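# Put the base on the conveyor, open side up

## Task

Place the base on the conveyor belt so that its open side faces up, then release it from the gripper.

## Robot and tools

Robot: two arms on one table, left_arm and right_arm. These are names only, not sides of a camera image. left_arm is mounted at (+0.045, +0.350, 0) m on the +y side, turned very slightly (quat_wxyz +1.000, 0, 0, -0.012). right_arm is mounted at (-0.023, -0.276, 0) m (quat_wxyz +0.995, 0, 0, +0.096). Each arm has six revolute joints and a two-finger parallel gripper. Joint ranges in rad: waist -2.618 to 3.054, shoulder 0 to 3.142, elbow 0 to 3.142, wrist pitch -1.571 to 1.571, wrist yaw -1.571 to 1.571, wrist roll -2.094 to 2.094.

Frame: every pose is in a single scene frame. Its origin sits on the table surface midway between the arms, +x points out across the table, +z points up. On a gripper, the fingers extend along its own +z axis and close along its own y axis. end_effector_position is the spot between the finger pads, roughly 1 cm short of the fingertips.

Cameras: cam_head_left and cam_head_right, both 504x504, mounted high behind the table (near (-0.145, 0.120, 0.924) and (-0.157, 0.003, 0.938)) and looking down and forward.

The 16-number row (used by execute_actions and move): left_arm x, y, z, qw, qx, qy, qz, opening, then right_arm in the same order. Always give all 16, even if one arm is idle. x, y, z are an absolute target position in metres, and the quaternion is an absolute target orientation with w first, both in the scene frame. Opening runs from -1 (closed) to +1 (fully open, 0.094 m). A row is rejected, and nothing is sent, if any target lies over 0.6 m from that arm's last reported position along any axis of its gripper.

execute_actions: argument actions is a list holding at most one item. An empty list just reports the current state. An item with rows (1 to 15 rows) and steps (up to 15, default 15) runs one step per row at 1/30 s per step; if rows run out, the final row repeats. An item with only steps (up to 300) is a wait that counts from the previous result, so time spent replying is included. Optional pictures (true/false) toggles camera images. On every step the commanded pose is clipped to at most 70 mm and 16 degrees away from the measured pose, so a far target takes several actions; after the last step the arm only continues to the last clipped pose. Check the reported pose and send the remainder.

move: argument target is one 16-number row (absolute poses as above); speed is the path's top speed in m/s, 0.002 to 0.5, default 0.25, with rotation capped at twice that value in rad/s. Each gripper travels in a straight line toward its pose, both paths finishing together, lasting 0.5 to 10 s (cut off at 10 s if longer). Rotation takes the shorter direction. The opening is applied at the start. Paths ignore obstacles and the other arm, may overshoot the set speed and lag or stray, especially with a nearly straight arm. The result adds a move: line giving the ending (done, off_target, moving, held, fault) and which limits acted (paced = the sent pose was clipped; held = some steps were blocked, after which the arm may surge quickly), plus each gripper's distance from its target. If only one arm is named, the other finished fine.

wait: seconds from 0 to 10; the robot gets nothing new and keeps heading to its last clipped pose. zoom_image: camera (cam_head_left or cam_head_right) and region [x0, y0, x1, y1] in pixels from the top-left, at most 504 by 504; returns a finer crop of that camera's latest image. read_manual: returns licence texts only; it does not help with motion. finished_scene: scene number; ends the scene for good and reports whether the goal holds. Call it only after the base rests on the belt, open side up, with the gripper released and clear.

Reading results: the state line reads left_arm: pose | right_arm: pose (position and end_effector_quat_wxyz); printed positions can be slightly wrong, more so at long reach. Arms usually stop a centimetre or so short, typically low. A pose unreachable line means the clearance check altered or stopped what went to that arm; HELD flags steps whose command was not sent. A Hand target line shows where the controller is now driving each gripper. grip_measured gives finger opening on the command scale; the last value in Joint positions is the opening in metres (each gripper may be off by about 1 mm). FAULT lines mean an arm stopped. The simulation keeps running while you reply.

Gripping: to hold something, keep commanding an opening below grip_measured; about 0.03 below gives a firm grasp, smaller gaps a gentler one. Pads push at most about 50 to 62 N, less on very thin parts (under about 2 mm).

Good practice: resend the same quaternion in every row to keep orientation fixed, rather than copying a drifted reading. To park an arm, repeat its last reported full pose and its intended opening on every call. Approach contact slowly and do not aim far beyond the contact point, since speed and overshoot both raise force. Expect occasional brief tugs on held parts or shoves on loose objects; grip securely. Do not let the arms collide or press together, do not push or drop anything off the table, avoid slams, drops and slips. Holding loads heats motors: MOTOR HOT appears from 75 °C, at 90 °C that arm halts for 10 s, and at 100 °C it goes limp and falls (OVER-TEMPERATURE FAULT), so do not hold the base longer than needed.

Each tool is called by a JSON object that holds its "method" and its "body".

## Session

{"method": "execute_actions", "body": {"actions": []}}

Scene clock: 0.00 s of 4480.00 s.
left_arm: end_effector_position=(+0.2191, +0.1439, +0.1175) grip_measured=+1.000 end_effector_quat_wxyz=(-0.141, -0.535, +0.702, -0.449) | right_arm: end_effector_position=(+0.4242, -0.0440, +0.1255) grip_measured=+1.000 end_effector_quat_wxyz=(+0.166, +0.845, -0.360, +0.359)
Joint positions: left_arm=[-0.474  0.827  0.391 -0.295  0.583 -2.067  0.094] | right_arm=[ 0.545  2.562  2.541 -1.551  0.814 -1.598  0.094]
Joint velocities: left_arm=[-0.002 -0.002  0.002 -0.066 -0.022 -0.037  0.   ] | right_arm=[ 0.002  0.002  0.007  0.022 -0.037 -0.037  0.   ]
Hand target (left_arm): +0.220, +0.143, +0.122; -0.139, -0.530, +0.703, -0.453
Hand target (right_arm): +0.425, -0.045, +0.133; +0.162, +0.842, -0.362, +0.365

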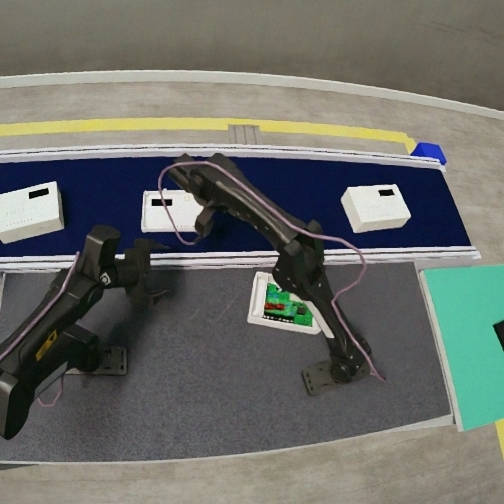

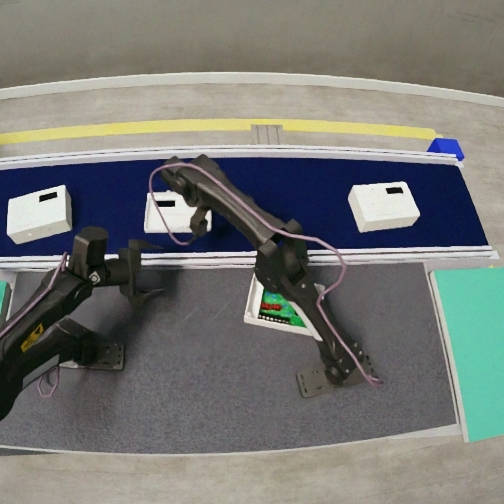

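{"method": "move", "body": {"target": [0.2191,0.1439,0.1175,-0.141,-0.535,0.702,-0.449, 0.25,-0.35,0.2,0,1,0,0,1]}}


{"method": "move", "body": {"target": [0.2191,0.1439,0.1175,-0.141,-0.535,0.702,-0.449,1, 0.25,-0.35,0.2,0,1,0,0,1]}}

{"method": "zoom_image", "body": {"camera": "cam_head_left", "region": [200,240,360,360]}}

Scene clock: 8.87 s of 4480.00 s.
left_arm: end_effector_position=(+0.2191, +0.1439, +0.1175) grip_measured=+1.000 end_effector_quat_wxyz=(-0.141, -0.535, +0.702, -0.449) | right_arm: end_effector_position=(+0.2614, -0.3458, +0.2006) grip_measured=+1.000 end_effector_quat_wxyz=(+0.231, +0.849, -0.460, +0.118)
Joint positions: left_arm=[-0.474  0.827  0.391 -0.295  0.583 -2.067  0.094] | right_arm=[-0.129  1.654  1.586 -1.552  0.522 -2.073  0.094]
Joint velocities: left_arm=[ 0.002 -0.012  0.007 -0.037 -0.022 -0.037  0.   ] | right_arm=[-0.002 -0.012  0.017 -0.022  0.081 -0.022  0.   ]
Hand target (left_arm): +0.219, +0.144, +0.118; -0.141, -0.535, +0.702, -0.449
Hand target (right_arm): +0.253, -0.348, +0.204; +0.243, +0.851, -0.452, +0.115
Off the commanded pose (left_arm): 0.000 m, 0 deg.
Off the commanded pose (right_arm): 0.012 m, 64 deg; orientation clipped at the last step of the last action.
joint sent to its limit (right arm) — the command would take joint 4 (wrist pitch) past its lower limit and joint 6 (wrist roll) past its lower limit, so those joints were sent only as far as their limits.
After step 90, 3.03 s passed at rest.
move: off_target (right_arm); limits=paced

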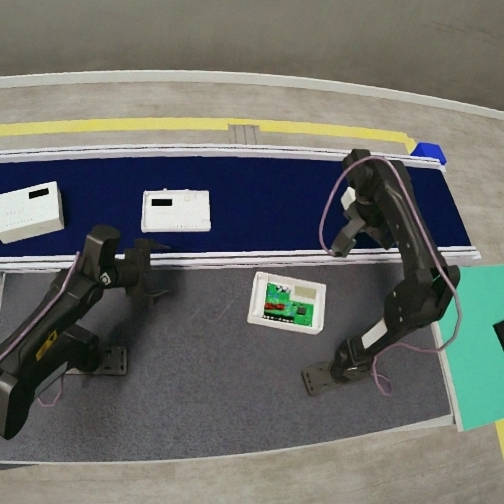

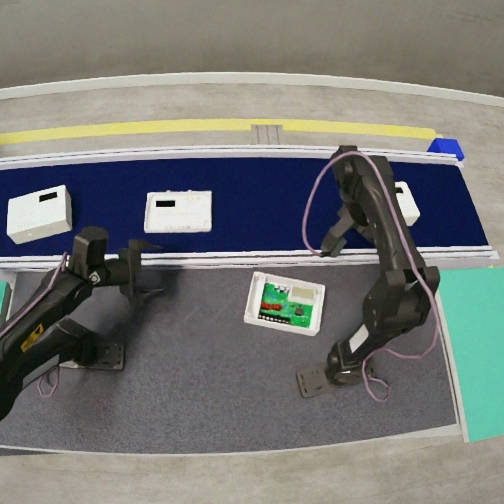

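Region (200, 240, 360, 360) of cam_head_left's 504x504 image, scaled by 3.150, with more detail than that image has; it fills the top 378 rows of this view, and the rest is white.

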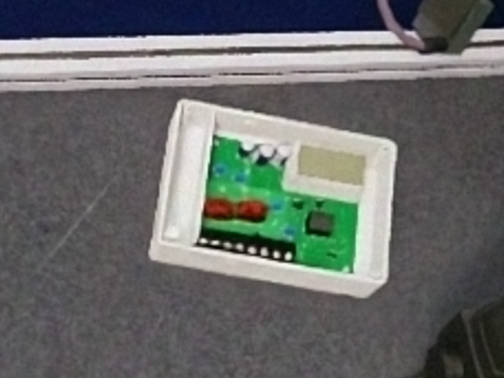

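{"method": "move", "body": {"target": [0.2191,0.1439,0.1175,-0.141,-0.535,0.702,-0.449,1, 0.137,-0.246,0.1,0,0,1,0,1]}}

Scene clock: 18.83 s of 4480.00 s.
left_arm: end_effector_position=(+0.2191, +0.1439, +0.1175) grip_measured=+1.000 end_effector_quat_wxyz=(-0.141, -0.535, +0.702, -0.449) | right_arm: end_effector_position=(+0.1333, -0.2499, +0.1046) grip_measured=+1.000 end_effector_quat_wxyz=(-0.015, +0.000, +1.000, -0.007)
Joint positions: left_arm=[-0.474  0.827  0.391 -0.295  0.583 -2.067  0.094] | right_arm=[-0.024  1.158  0.888 -1.333  0.01   0.168  0.094]
Joint velocities: left_arm=[-0.012  0.007 -0.012 -0.066 -0.007 -0.022  0.   ] | right_arm=[ 0.002 -0.012 -0.007  0.007 -0.037 -0.022  0.   ]
Hand target (left_arm): +0.219, +0.144, +0.118; -0.141, -0.535, +0.702, -0.449
Hand target (right_arm): +0.133, -0.247, +0.103; -0.005, +0.001, +1.000, -0.002
Off the commanded pose (left_arm): 0.000 m, 0 deg.
Off the commanded pose (right_arm): 0.007 m, 2 deg.
After step 90, 1.97 s passed at rest.
move: done

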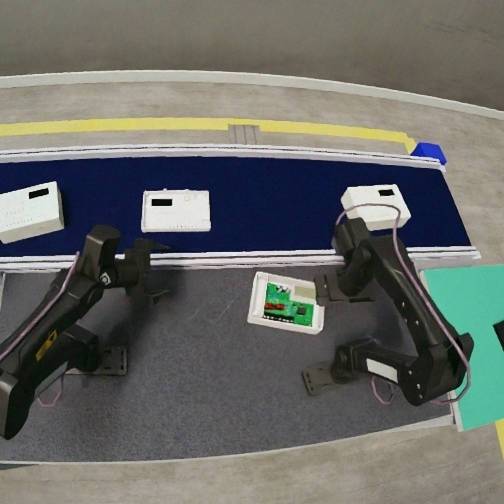

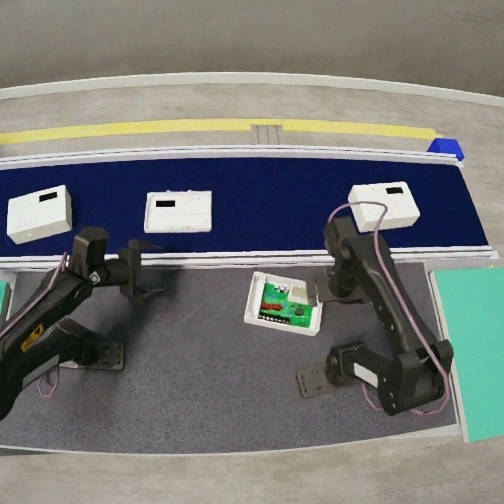

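{"method": "move", "body": {"target": [0.2191,0.1439,0.1175,-0.141,-0.535,0.702,-0.449,1, 0.137,-0.23,0.025,0,0,1,0,0.2], "speed": 0.1}}

{"method": "move", "body": {"target": [0.2191,0.1439,0.1175,-0.141,-0.535,0.702,-0.449,1, 0.137,-0.23,0.025,0,0,1,0,-1]}}

{"method": "move", "body": {"target": [0.2191,0.1439,0.1175,-0.141,-0.535,0.702,-0.449,1, 0.2,-0.2,0.15,0,0,1,0,-1], "speed": 0.1}}

Scene clock: 25.83 s of 4480.00 s.
left_arm: end_effector_position=(+0.2191, +0.1439, +0.1175) grip_measured=+1.000 end_effector_quat_wxyz=(-0.141, -0.535, +0.702, -0.449) | right_arm: end_effector_position=(+0.1361, -0.2335, +0.0301) grip_measured=+0.202 end_effector_quat_wxyz=(+0.003, +0.001, +1.000, -0.004)
Joint positions: left_arm=[-0.474  0.827  0.391 -0.295  0.583 -2.067  0.094] | right_arm=[ 0.072  1.209  0.617 -0.975  0.01   0.265  0.056]
Joint velocities: left_arm=[-0.007 -0.007  0.012 -0.007  0.051  0.051  0.   ] | right_arm=[-0.012  0.012  0.017  0.081 -0.11   0.037  0.001]
Hand target (left_arm): +0.219, +0.144, +0.118; -0.141, -0.535, +0.702, -0.449
Hand target (right_arm): +0.134, -0.231, +0.025; -0.001, -0.000, +1.000, -0.002
Off the commanded pose (left_arm): 0.000 m, 0 deg.
Off the commanded pose (right_arm): 0.006 m, 1 deg.
After step 90, 2.57 s passed at rest.
move: done

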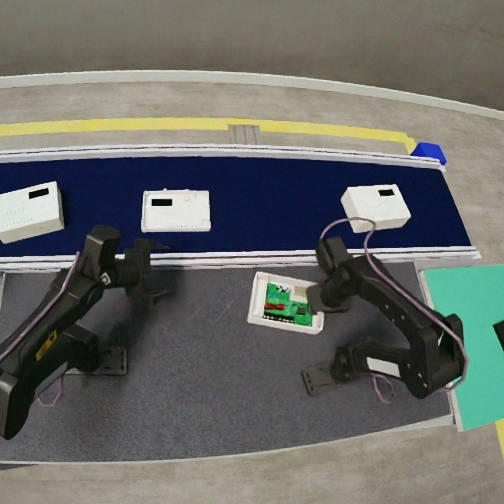

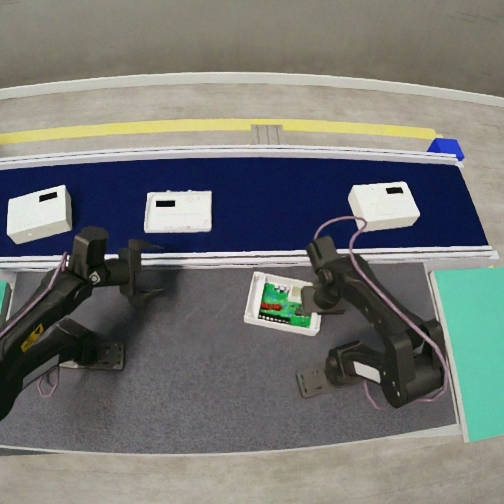

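Scene clock: 26.53 s of 4480.00 s.
left_arm: end_effector_position=(+0.2191, +0.1439, +0.1175) grip_measured=+1.000 end_effector_quat_wxyz=(-0.141, -0.535, +0.702, -0.449) | right_arm: end_effector_position=(+0.1395, -0.2337, +0.0295) grip_measured=-0.961 end_effector_quat_wxyz=(+0.009, +0.004, +1.000, -0.006)
Joint positions: left_arm=[-0.474  0.827  0.391 -0.295  0.583 -2.067  0.094] | right_arm=[ 0.072  1.214  0.617 -0.96   0.015  0.271  0.002]
Joint velocities: left_arm=[-0.027 -0.007  0.012 -0.037  0.007 -0.066  0.   ] | right_arm=[-0.012  0.007 -0.027 -0.007  0.022  0.051  0.001]
Hand target (left_arm): +0.219, +0.144, +0.118; -0.141, -0.535, +0.702, -0.449
Hand target (right_arm): +0.137, -0.230, +0.025; -0.000, -0.000, +1.000, -0.000
Off the commanded pose (left_arm): 0.000 m, 0 deg.
Off the commanded pose (right_arm): 0.006 m, 1 deg.
move: done

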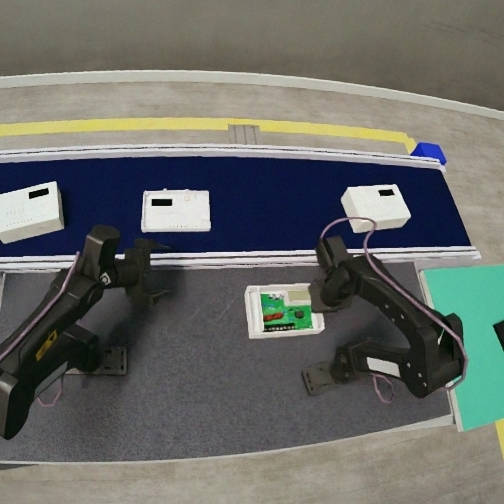

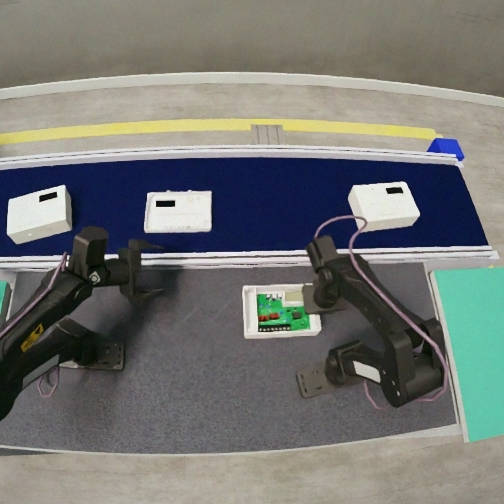

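Scene clock: 28.50 s of 4480.00 s.
left_arm: end_effector_position=(+0.2191, +0.1439, +0.1175) grip_measured=+1.000 end_effector_quat_wxyz=(-0.141, -0.535, +0.702, -0.449) | right_arm: end_effector_position=(+0.1978, -0.2066, +0.1389) grip_measured=-0.961 end_effector_quat_wxyz=(-0.011, +0.000, +1.000, -0.015)
Joint positions: left_arm=[-0.474  0.827  0.391 -0.295  0.583 -2.067  0.094] | right_arm=[ 0.124  1.444  1.23  -1.388  0.022  0.317  0.002]
Joint velocities: left_arm=[-0.007 -0.002  0.002 -0.022  0.037  0.051  0.   ] | right_arm=[-0.022 -0.002 -0.007 -0.022 -0.037 -0.022  0.   ]
Hand target (left_arm): +0.219, +0.144, +0.118; -0.141, -0.535, +0.702, -0.449
Hand target (right_arm): +0.203, -0.199, +0.149; +0.000, -0.000, +1.000, -0.001
Off the commanded pose (left_arm): 0.000 m, 0 deg.
Off the commanded pose (right_arm): 0.013 m, 2 deg.
move: off_target (right_arm)

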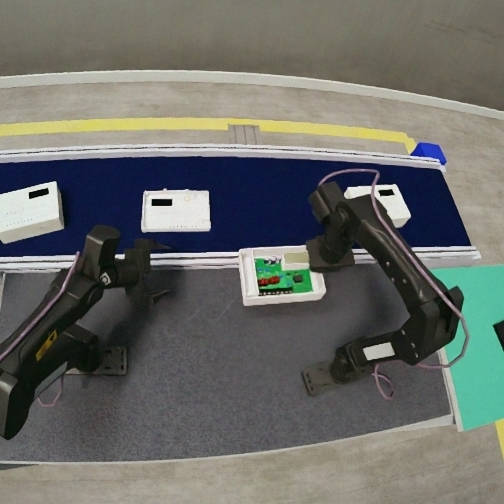

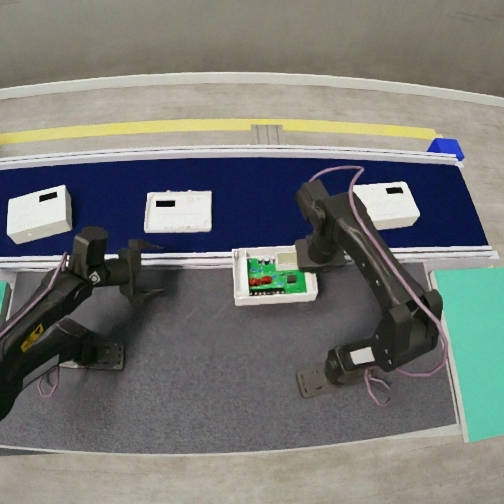

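{"method": "move", "body": {"target": [0.2191,0.1439,0.1175,-0.141,-0.535,0.702,-0.449,1, 0.43,-0.2,0.13,0,0,1,0,-1], "speed": 0.12}}

{"method": "move", "body": {"target": [0.2191,0.1439,0.1175,-0.141,-0.535,0.702,-0.449,1, 0.43,-0.2,0.07,0,0,1,0,-1], "speed": 0.04}}

Scene clock: 35.53 s of 4480.00 s.
left_arm: end_effector_position=(+0.2191, +0.1439, +0.1175) grip_measured=+1.000 end_effector_quat_wxyz=(-0.141, -0.535, +0.702, -0.449) | right_arm: end_effector_position=(+0.4262, -0.2017, +0.1087) grip_measured=-0.961 end_effector_quat_wxyz=(-0.002, -0.002, +1.000, -0.015)
Joint positions: left_arm=[-0.474  0.827  0.391 -0.295  0.583 -2.067  0.094] | right_arm=[-0.019  2.381  2.367 -1.565  0.029  0.168  0.002]
Joint velocities: left_arm=[-0.002  0.017 -0.007 -0.066 -0.022 -0.022  0.   ] | right_arm=[ 0.002 -0.027 -0.022 -0.022  0.037 -0.037  0.001]
Hand target (left_arm): +0.219, +0.144, +0.118; -0.141, -0.535, +0.702, -0.449
Hand target (right_arm): +0.430, -0.198, +0.126; +0.018, -0.001, +1.000, +0.005
Off the commanded pose (left_arm): 0.000 m, 0 deg.
Off the commanded pose (right_arm): 0.022 m, 2 deg.
joint sent to its limit (right arm) — the command would take joint 4 (wrist pitch) past its lower limit, so that joint was sent only as far as its limit.
After step 90, 1.57 s passed at rest.
move: off_target (right_arm)

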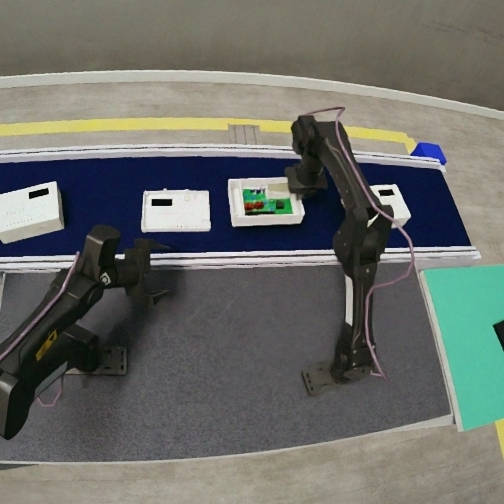

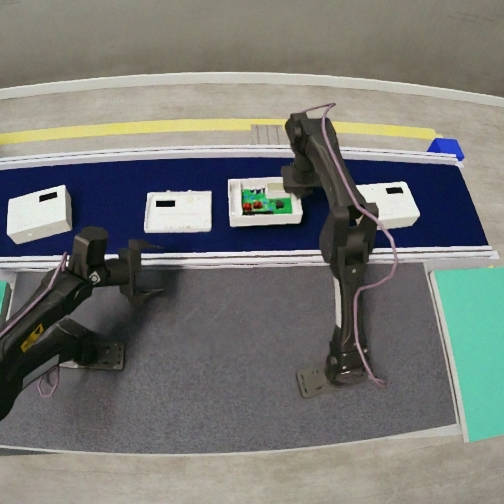

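Scene clock: 36.97 s of 4480.00 s.
left_arm: end_effector_position=(+0.2191, +0.1439, +0.1175) grip_measured=+1.000 end_effector_quat_wxyz=(-0.141, -0.535, +0.702, -0.449) | right_arm: end_effector_position=(+0.4244, -0.2029, +0.0595) grip_measured=-0.961 end_effector_quat_wxyz=(-0.018, -0.002, +1.000, -0.020)
Joint positions: left_arm=[-0.474  0.827  0.391 -0.295  0.583 -2.067  0.094] | right_arm=[-0.019  2.383  2.173 -1.403  0.034  0.168  0.002]
Joint velocities: left_arm=[ 0.007  0.012  0.002  0.007  0.037 -0.007  0.   ] | right_arm=[-0.002  0.012 -0.012 -0.037 -0.007 -0.022  0.001]
Hand target (left_arm): +0.219, +0.144, +0.118; -0.141, -0.535, +0.702, -0.449
Hand target (right_arm): +0.429, -0.200, +0.070; -0.001, -0.000, +1.000, -0.000
Off the commanded pose (left_arm): 0.000 m, 0 deg.
Off the commanded pose (right_arm): 0.012 m, 3 deg.
move: off_target (right_arm)

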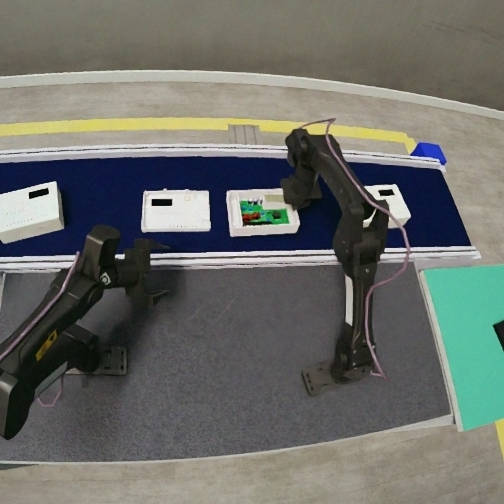

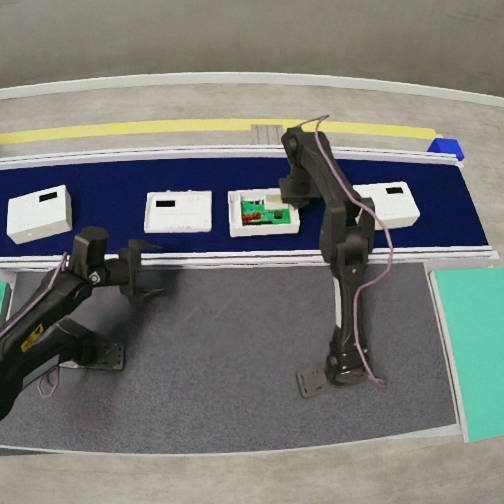

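{"method": "move", "body": {"target": [0.2191,0.1439,0.1175,-0.141,-0.535,0.702,-0.449,1, 0.43,-0.2,0.05,0,0,1,0,-1], "speed": 0.03}}

{"method": "move", "body": {"target": [0.2191,0.1439,0.1175,-0.141,-0.535,0.702,-0.449,1, 0.43,-0.2,0.05,0,0,1,0,0.3]}}

{"method": "move", "body": {"target": [0.2191,0.1439,0.1175,-0.141,-0.535,0.702,-0.449,1, 0.4,-0.2,0.15,0,0,1,0,0.3]}}

Scene clock: 43.33 s of 4480.00 s.
left_arm: end_effector_position=(+0.2191, +0.1439, +0.1175) grip_measured=+1.000 end_effector_quat_wxyz=(-0.141, -0.535, +0.702, -0.449) | right_arm: end_effector_position=(+0.4262, -0.2010, +0.0434) grip_measured=-0.961 end_effector_quat_wxyz=(-0.016, -0.003, +1.000, -0.007)
Joint positions: left_arm=[-0.474  0.827  0.391 -0.295  0.583 -2.067  0.094] | right_arm=[-0.026  2.381  2.106 -1.329  0.009  0.161  0.002]
Joint velocities: left_arm=[-0.007 -0.012 -0.022 -0.022  0.007  0.022  0.   ] | right_arm=[ 0.017  0.002 -0.012 -0.022 -0.037  0.022 -0.   ]
Hand target (left_arm): +0.219, +0.144, +0.118; -0.141, -0.535, +0.702, -0.449
Hand target (right_arm): +0.430, -0.200, +0.050; -0.001, -0.001, +1.000, +0.000
Off the commanded pose (left_arm): 0.000 m, 0 deg.
Off the commanded pose (right_arm): 0.008 m, 2 deg.
After step 90, 2.17 s passed at rest.
move: done

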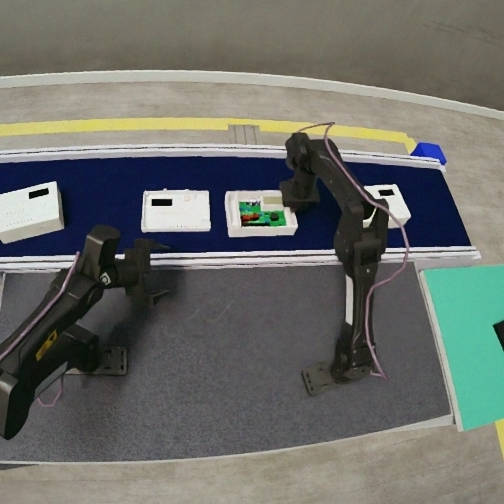

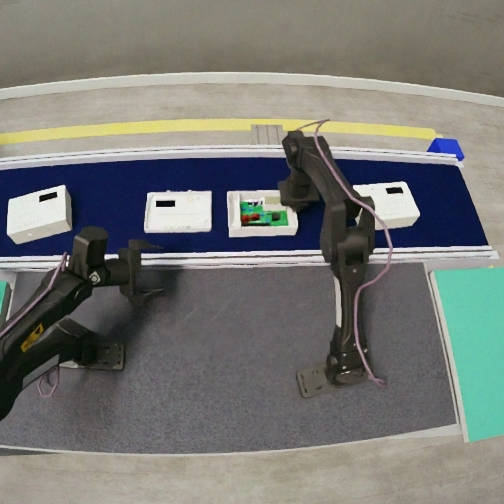

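Scene clock: 44.03 s of 4480.00 s.
left_arm: end_effector_position=(+0.2191, +0.1439, +0.1175) grip_measured=+1.000 end_effector_quat_wxyz=(-0.141, -0.535, +0.702, -0.449) | right_arm: end_effector_position=(+0.4275, -0.2008, +0.0433) grip_measured=+0.298 end_effector_quat_wxyz=(-0.013, -0.003, +1.000, -0.007)
Joint positions: left_arm=[-0.474  0.827  0.391 -0.295  0.583 -2.067  0.094] | right_arm=[-0.026  2.381  2.106 -1.324  0.009  0.161  0.061]
Joint velocities: left_arm=[-0.007 -0.007 -0.032 -0.022 -0.066 -0.051  0.   ] | right_arm=[-0.002  0.002 -0.012 -0.125 -0.051 -0.007 -0.   ]
Hand target (left_arm): +0.219, +0.144, +0.118; -0.141, -0.535, +0.702, -0.449
Hand target (right_arm): +0.430, -0.200, +0.050; -0.000, -0.000, +1.000, +0.000
Off the commanded pose (left_arm): 0.000 m, 0 deg.
Off the commanded pose (right_arm): 0.007 m, 2 deg.
move: done

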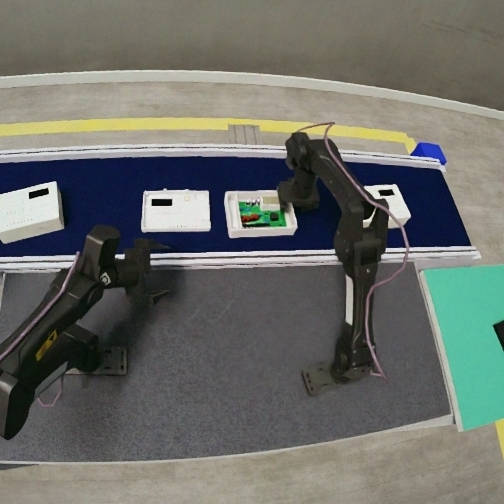

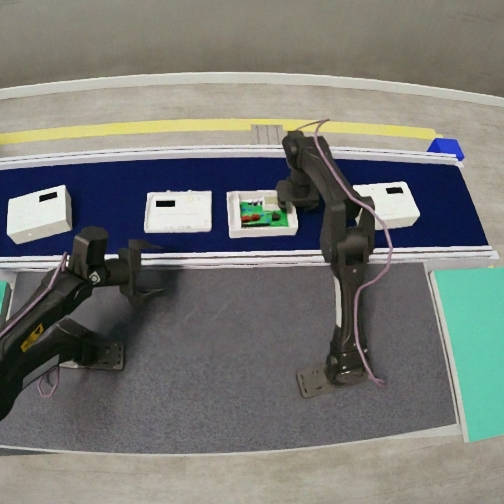

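Scene clock: 45.07 s of 4480.00 s.
left_arm: end_effector_position=(+0.2191, +0.1439, +0.1175) grip_measured=+1.000 end_effector_quat_wxyz=(-0.141, -0.535, +0.702, -0.449) | right_arm: end_effector_position=(+0.4041, -0.2047, +0.1445) grip_measured=+0.298 end_effector_quat_wxyz=(+0.016, +0.001, +1.000, -0.002)
Joint positions: left_arm=[-0.474  0.827  0.391 -0.295  0.583 -2.067  0.094] | right_arm=[-0.026  2.228  2.249 -1.56   0.009  0.167  0.061]
Joint velocities: left_arm=[-0.002 -0.007  0.002 -0.007 -0.037 -0.022  0.   ] | right_arm=[-0.007 -0.002  0.007  0.051 -0.007 -0.007 -0.   ]
Hand target (left_arm): +0.219, +0.144, +0.118; -0.141, -0.535, +0.702, -0.449
Hand target (right_arm): +0.402, -0.200, +0.150; +0.018, -0.001, +1.000, +0.003
Off the commanded pose (left_arm): 0.000 m, 0 deg.
Off the commanded pose (right_arm): 0.008 m, 2 deg.
joint sent to its limit (right arm) — the command would take joint 4 (wrist pitch) past its lower limit, so that joint was sent only as far as its limit.
move: done

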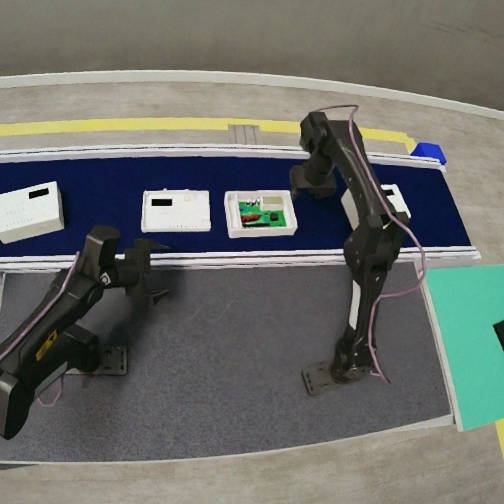

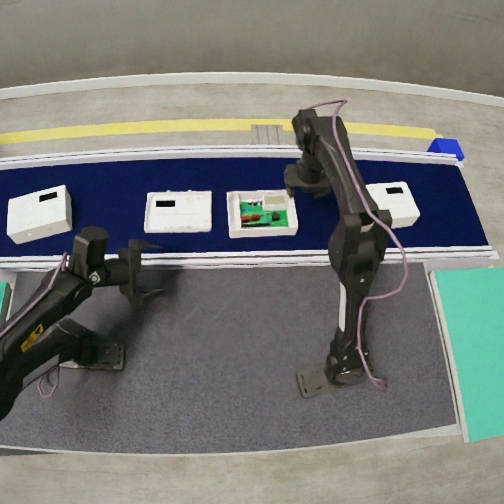

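{"method": "finished_scene", "body": {"scene": 1}}

The scene is finished: the task was done.


## Next scene

The same job, from a new start.

{"method": "execute_actions", "body": {"actions": []}}

Scene clock: 0.00 s of 4480.00 s.
left_arm: end_effector_position=(+0.4272, -0.0397, +0.3611) grip_measured=+1.000 end_effector_quat_wxyz=(+0.506, -0.185, +0.646, -0.540) | right_arm: end_effector_position=(+0.1336, -0.0851, +0.2494) grip_measured=+1.000 end_effector_quat_wxyz=(-0.370, +0.840, -0.287, +0.274)
Joint positions: left_arm=[-0.891  1.716  1.305  0.515 -0.374 -1.059  0.094] | right_arm=[ 1.044  0.759  0.919 -0.878  0.503 -1.48   0.094]
Joint velocities: left_arm=[-0.002  0.007 -0.002 -0.051  0.007 -0.095  0.   ] | right_arm=[ 0.012  0.002 -0.012 -0.022  0.051  0.051  0.   ]
Hand target (left_arm): +0.426, -0.038, +0.371; +0.510, -0.183, +0.640, -0.545
Hand target (right_arm): +0.133, -0.086, +0.253; -0.374, +0.838, -0.290, +0.273

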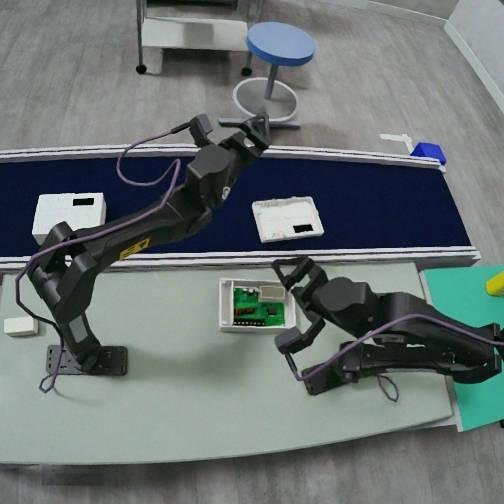

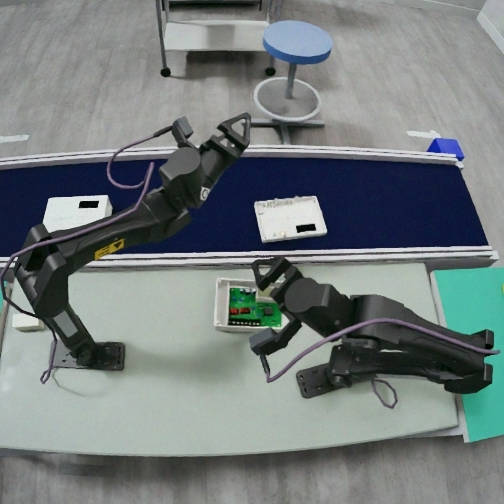

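{"method": "move", "body": {"target": [0.25,0.3,0.3,0.506,-0.185,0.646,-0.54,1, 0.137,-0.165,0.1,0,0,1,0,0.2]}}

{"method": "move", "body": {"target": [0.25,0.3,0.3,0.506,-0.185,0.646,-0.54,1, 0.137,-0.165,0.025,0,0,1,0,0.2], "speed": 0.1}}

{"method": "move", "body": {"target": [0.25,0.3,0.3,0.506,-0.185,0.646,-0.54,1, 0.137,-0.165,0.025,0,0,1,0,-1]}}

{"method": "move", "body": {"target": [0.25,0.3,0.3,0.506,-0.185,0.646,-0.54,1, 0.2,-0.3,0.15,0,0,1,0,-1], "speed": 0.1}}

Scene clock: 14.43 s of 4480.00 s.
left_arm: end_effector_position=(+0.2510, +0.3049, +0.3110) grip_measured=+1.000 end_effector_quat_wxyz=(+0.496, -0.202, +0.632, -0.559) | right_arm: end_effector_position=(+0.1327, -0.1678, +0.1097) grip_measured=+0.202 end_effector_quat_wxyz=(-0.002, +0.002, +1.000, +0.006)
Joint positions: left_arm=[ 0.71   0.263  0.343  0.255  1.202 -1.469  0.094] | right_arm=[ 0.399  1.248  0.965 -1.284 -0.011  0.595  0.056]
Joint velocities: left_arm=[-0.017 -0.017  0.007  0.037  0.051  0.022  0.   ] | right_arm=[ 0.002 -0.012  0.012  0.022  0.037 -0.022 -0.   ]
Hand target (left_arm): +0.252, +0.307, +0.310; +0.498, -0.203, +0.632, -0.558
Hand target (right_arm): +0.133, -0.168, +0.105; -0.005, +0.009, +1.000, +0.007
Off the commanded pose (left_arm): 0.012 m, 4 deg.
Off the commanded pose (right_arm): 0.011 m, 1 deg.
After step 90, 5.47 s passed at rest.
move: off_target (left_arm, right_arm)

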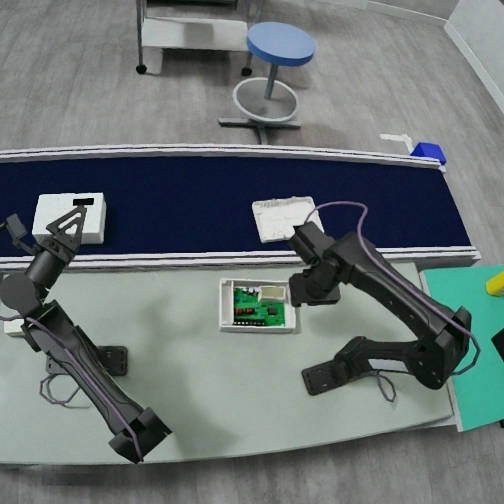

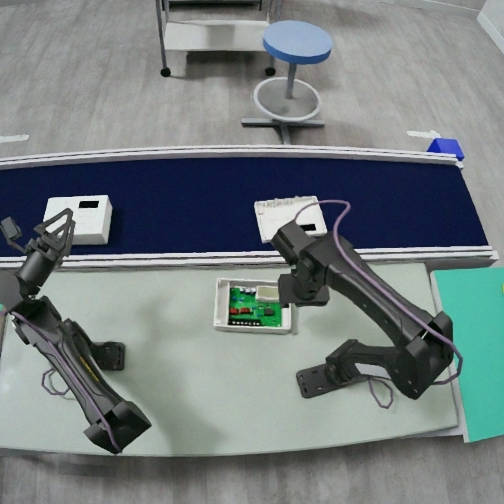

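Scene clock: 15.90 s of 4480.00 s.
left_arm: end_effector_position=(+0.2517, +0.3020, +0.2987) grip_measured=+1.000 end_effector_quat_wxyz=(+0.498, -0.193, +0.647, -0.544) | right_arm: end_effector_position=(+0.1352, -0.1661, +0.0299) grip_measured=+0.202 end_effector_quat_wxyz=(-0.002, +0.002, +1.000, +0.005)
Joint positions: left_arm=[ 0.683  0.243  0.343  0.139  1.187 -1.342  0.094] | right_arm=[ 0.399  1.338  0.702 -0.933 -0.011  0.595  0.056]
Joint velocities: left_arm=[ 0.012 -0.002 -0.037 -0.022  0.066 -0.022  0.   ] | right_arm=[-0.007 -0.012  0.007  0.095 -0.037 -0.037 -0.001]
Hand target (left_arm): +0.250, +0.300, +0.300; +0.506, -0.185, +0.647, -0.540
Hand target (right_arm): +0.135, -0.167, +0.025; -0.000, +0.000, +1.000, -0.000
Off the commanded pose (left_arm): 0.003 m, 1 deg.
Off the commanded pose (right_arm): 0.005 m, 1 deg.
move: done

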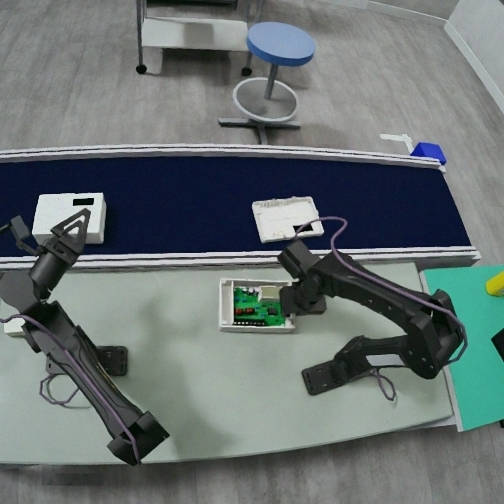

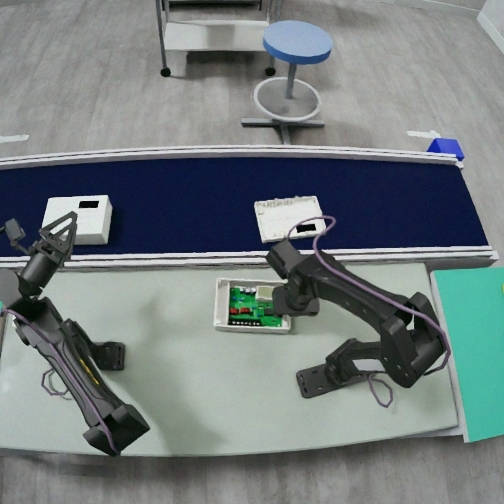

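Scene clock: 16.60 s of 4480.00 s.
left_arm: end_effector_position=(+0.2517, +0.3020, +0.2987) grip_measured=+1.000 end_effector_quat_wxyz=(+0.498, -0.193, +0.647, -0.544) | right_arm: end_effector_position=(+0.1358, -0.1654, +0.0295) grip_measured=-0.962 end_effector_quat_wxyz=(-0.001, +0.001, +1.000, +0.005)
Joint positions: left_arm=[ 0.683  0.243  0.343  0.139  1.187 -1.342  0.094] | right_arm=[ 0.401  1.34   0.702 -0.929 -0.01   0.596  0.002]
Joint velocities: left_arm=[-0.002 -0.007 -0.017 -0.022  0.037 -0.037  0.   ] | right_arm=[ 0.017 -0.002  0.007 -0.051 -0.022 -0.066 -0.001]
Hand target (left_arm): +0.250, +0.300, +0.300; +0.506, -0.185, +0.646, -0.540
Hand target (right_arm): +0.137, -0.165, +0.025; +0.000, -0.000, +1.000, -0.000
Off the commanded pose (left_arm): 0.003 m, 1 deg.
Off the commanded pose (right_arm): 0.005 m, 1 deg.
move: done

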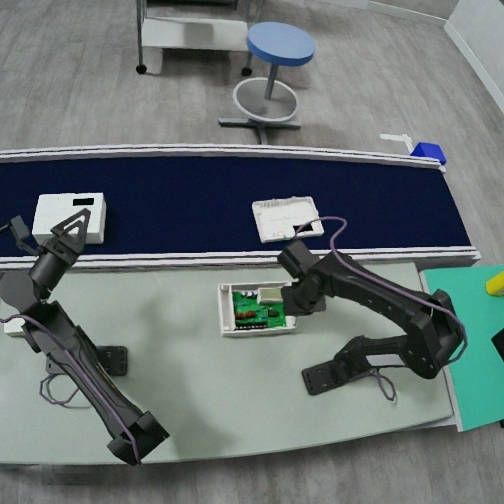

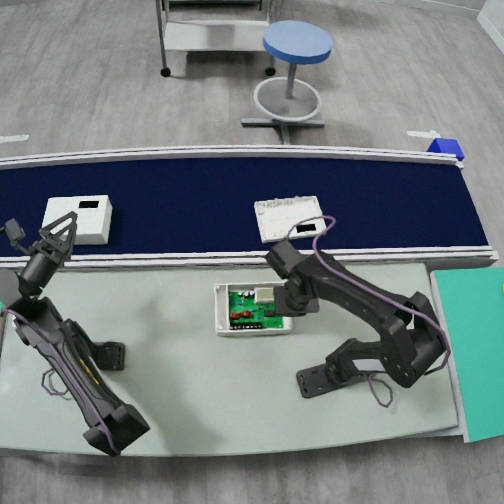

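Scene clock: 19.07 s of 4480.00 s.
left_arm: end_effector_position=(+0.2517, +0.3020, +0.2987) grip_measured=+1.000 end_effector_quat_wxyz=(+0.498, -0.193, +0.647, -0.544) | right_arm: end_effector_position=(+0.2001, -0.2973, +0.1398) grip_measured=-0.962 end_effector_quat_wxyz=(-0.008, -0.000, +1.000, +0.001)
Joint positions: left_arm=[ 0.683  0.243  0.343  0.139  1.187 -1.342  0.094] | right_arm=[-0.293  1.403  1.199 -1.383  0.001 -0.102  0.002]
Joint velocities: left_arm=[ 0.012 -0.012  0.002  0.007  0.007 -0.022  0.   ] | right_arm=[ 0.012  0.012  0.022 -0.022  0.007 -0.037  0.   ]
Hand target (left_arm): +0.250, +0.300, +0.300; +0.506, -0.185, +0.646, -0.540
Hand target (right_arm): +0.205, -0.295, +0.149; +0.003, +0.000, +1.000, +0.013
Off the commanded pose (left_arm): 0.003 m, 1 deg.
Off the commanded pose (right_arm): 0.011 m, 1 deg.
move: off_target (right_arm)

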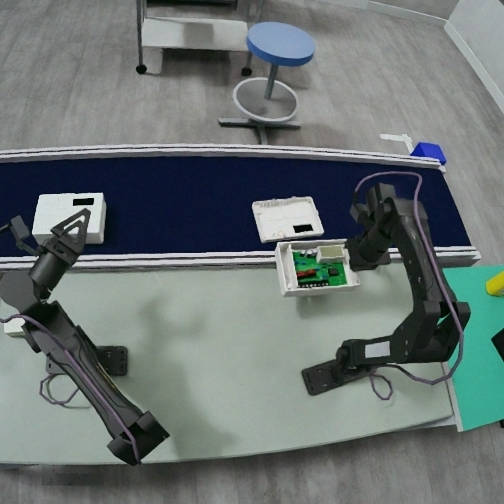

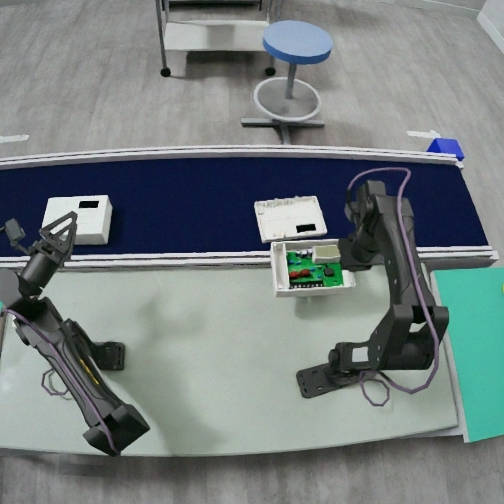

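{"method": "move", "body": {"target": [0.25,0.3,0.3,0.506,-0.185,0.646,-0.54,1, 0.43,-0.03,0.14,0,0,1,0,-1], "speed": 0.12}}

{"method": "move", "body": {"target": [0.25,0.3,0.3,0.506,-0.185,0.646,-0.54,1, 0.43,-0.03,0.05,0,0,1,0,-1], "speed": 0.04}}

{"method": "move", "body": {"target": [0.25,0.3,0.3,0.506,-0.185,0.646,-0.54,1, 0.43,-0.03,0.05,0,0,1,0,0.3]}}

{"method": "move", "body": {"target": [0.25,0.3,0.3,0.506,-0.185,0.646,-0.54,1, 0.4,-0.05,0.15,0,0,1,0,0.3]}}

Scene clock: 28.63 s of 4480.00 s.
left_arm: end_effector_position=(+0.2517, +0.3020, +0.2987) grip_measured=+1.000 end_effector_quat_wxyz=(+0.498, -0.193, +0.647, -0.544) | right_arm: end_effector_position=(+0.4239, -0.0371, +0.1153) grip_measured=-0.962 end_effector_quat_wxyz=(+0.067, -0.007, +0.998, +0.021)
Joint positions: left_arm=[ 0.683  0.243  0.343  0.139  1.187 -1.342  0.094] | right_arm=[ 0.307  2.544  2.686 -1.575  0.027  0.482  0.002]
Joint velocities: left_arm=[-0.012 -0.002  0.007  0.022 -0.037 -0.051  0.   ] | right_arm=[ 0.007 -0.012  0.037  0.007  0.051  0.022  0.001]
Hand target (left_arm): +0.250, +0.300, +0.300; +0.506, -0.185, +0.646, -0.540
Hand target (right_arm): +0.427, -0.031, +0.134; +0.090, -0.004, +0.995, +0.037
Off the commanded pose (left_arm): 0.003 m, 1 deg.
Off the commanded pose (right_arm): 0.026 m, 8 deg.
joint sent to its limit (right arm) — the command would take joint 4 (wrist pitch) past its lower limit, so that joint was sent only as far as its limit.
After step 90, 3.27 s passed at rest.
move: off_target (right_arm)

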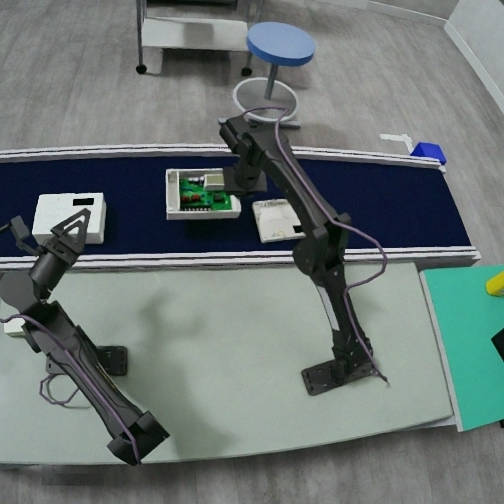

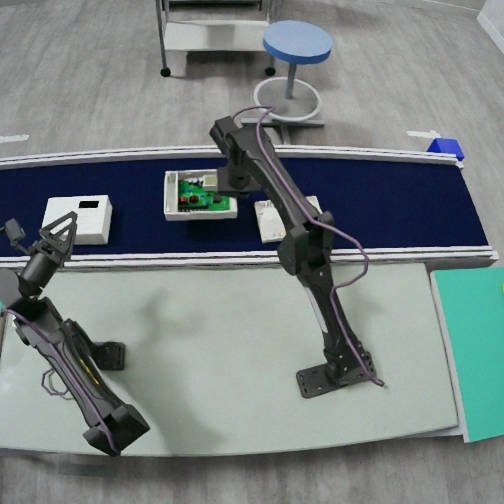

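Scene clock: 30.70 s of 4480.00 s.
left_arm: end_effector_position=(+0.2517, +0.3020, +0.2987) grip_measured=+1.000 end_effector_quat_wxyz=(+0.498, -0.193, +0.647, -0.544) | right_arm: end_effector_position=(+0.4221, -0.0334, +0.0401) grip_measured=-0.962 end_effector_quat_wxyz=(+0.003, -0.004, +1.000, -0.001)
Joint positions: left_arm=[ 0.683  0.243  0.343  0.139  1.187 -1.342  0.094] | right_arm=[ 0.307  2.722  2.731 -1.576  0.004  0.49   0.002]
Joint velocities: left_arm=[ 0.017  0.002 -0.002  0.007  0.051 -0.081  0.   ] | right_arm=[ 0.017  0.002 -0.017 -0.022 -0.037  0.022 -0.   ]
Hand target (left_arm): +0.250, +0.300, +0.300; +0.506, -0.185, +0.646, -0.540
Hand target (right_arm): +0.428, -0.031, +0.050; +0.019, +0.001, +1.000, +0.009
Off the commanded pose (left_arm): 0.003 m, 1 deg.
Off the commanded pose (right_arm): 0.013 m, 1 deg.
joint sent to its limit (right arm) — the command would take joint 4 (wrist pitch) past its lower limit, so that joint was sent only as far as its limit.
move: off_target (right_arm)

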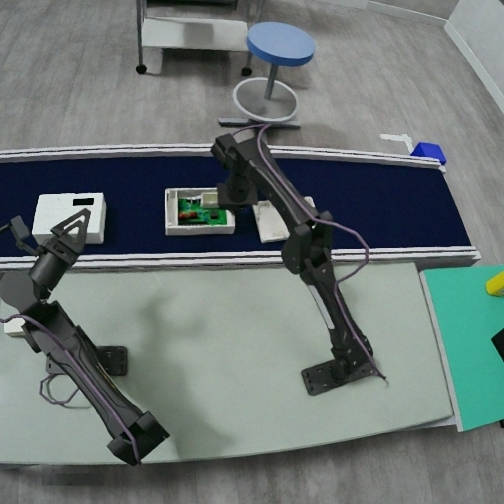

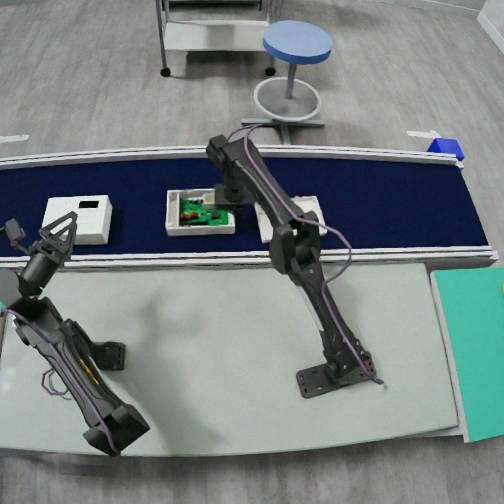

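Scene clock: 31.43 s of 4480.00 s.
left_arm: end_effector_position=(+0.2517, +0.3020, +0.2987) grip_measured=+1.000 end_effector_quat_wxyz=(+0.498, -0.193, +0.647, -0.544) | right_arm: end_effector_position=(+0.4251, -0.0318, +0.0438) grip_measured=+0.298 end_effector_quat_wxyz=(+0.010, -0.004, +1.000, +0.003)
Joint positions: left_arm=[ 0.683  0.243  0.343  0.139  1.187 -1.342  0.094] | right_arm=[ 0.307  2.724  2.751 -1.576  0.004  0.49   0.061]
Joint velocities: left_arm=[ 0.012 -0.012 -0.017  0.066 -0.022 -0.051  0.   ] | right_arm=[-0.027  0.007  0.007 -0.051 -0.037 -0.051  0.   ]
Hand target (left_arm): +0.250, +0.300, +0.300; +0.506, -0.185, +0.646, -0.540
Hand target (right_arm): +0.430, -0.030, +0.049; +0.020, -0.000, +1.000, +0.011
Off the commanded pose (left_arm): 0.003 m, 1 deg.
Off the commanded pose (right_arm): 0.008 m, 1 deg.
joint sent to its limit (right arm) — the command would take joint 4 (wrist pitch) past its lower limit, so that joint was sent only as far as its limit.
move: done

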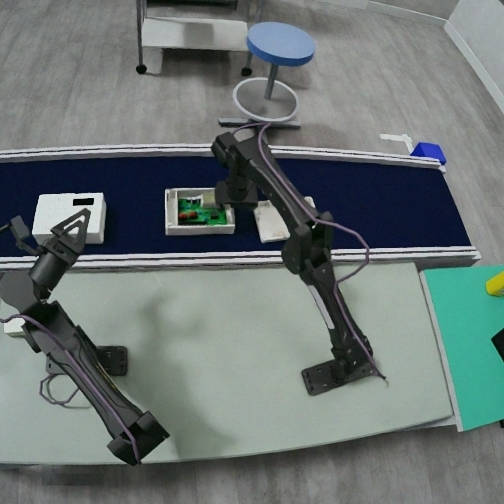

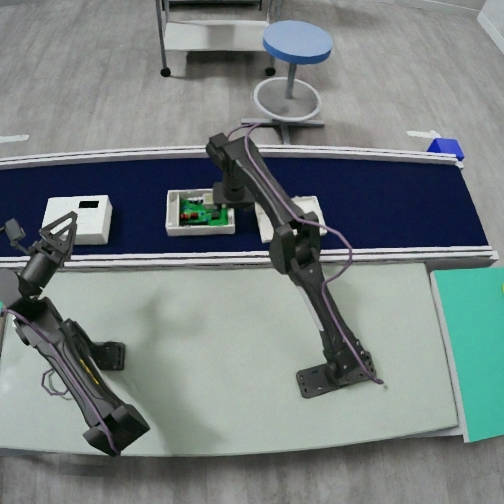

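Scene clock: 32.53 s of 4480.00 s.
left_arm: end_effector_position=(+0.2517, +0.3020, +0.2987) grip_measured=+1.000 end_effector_quat_wxyz=(+0.498, -0.193, +0.647, -0.544) | right_arm: end_effector_position=(+0.4018, -0.0444, +0.1539) grip_measured=+0.298 end_effector_quat_wxyz=(+0.071, -0.004, +0.997, +0.036)
Joint positions: left_arm=[ 0.683  0.243  0.343  0.139  1.187 -1.342  0.094] | right_arm=[ 0.307  2.385  2.55  -1.576  0.004  0.49   0.061]
Joint velocities: left_arm=[-0.002 -0.007 -0.002 -0.051 -0.066  0.037  0.   ] | right_arm=[-0.007  0.007  0.002  0.11   0.022  0.051 -0.   ]
Hand target (left_arm): +0.250, +0.300, +0.300; +0.506, -0.185, +0.646, -0.540
Hand target (right_arm): +0.402, -0.049, +0.150; +0.064, -0.001, +0.997, +0.034
Off the commanded pose (left_arm): 0.003 m, 1 deg.
Off the commanded pose (right_arm): 0.007 m, 9 deg.
joint sent to its limit (right arm) — the command would take joint 4 (wrist pitch) past its lower limit, so that joint was sent only as far as its limit.
move: off_target (right_arm)

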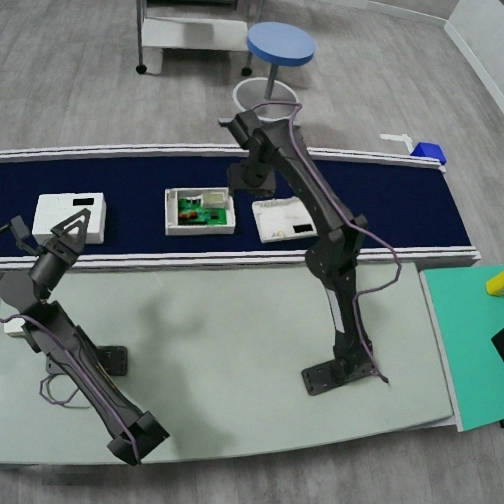

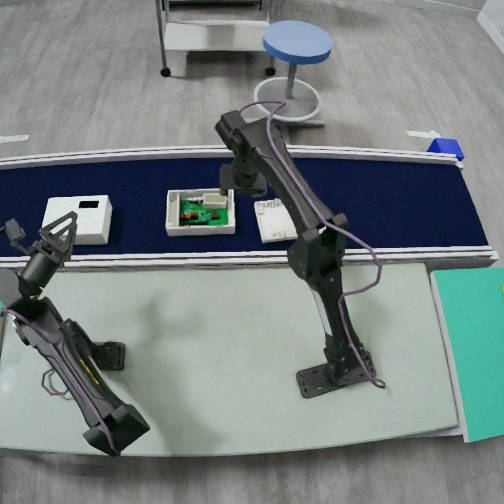

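{"method": "finished_scene", "body": {"scene": 2}}

The scene is finished: the task was done.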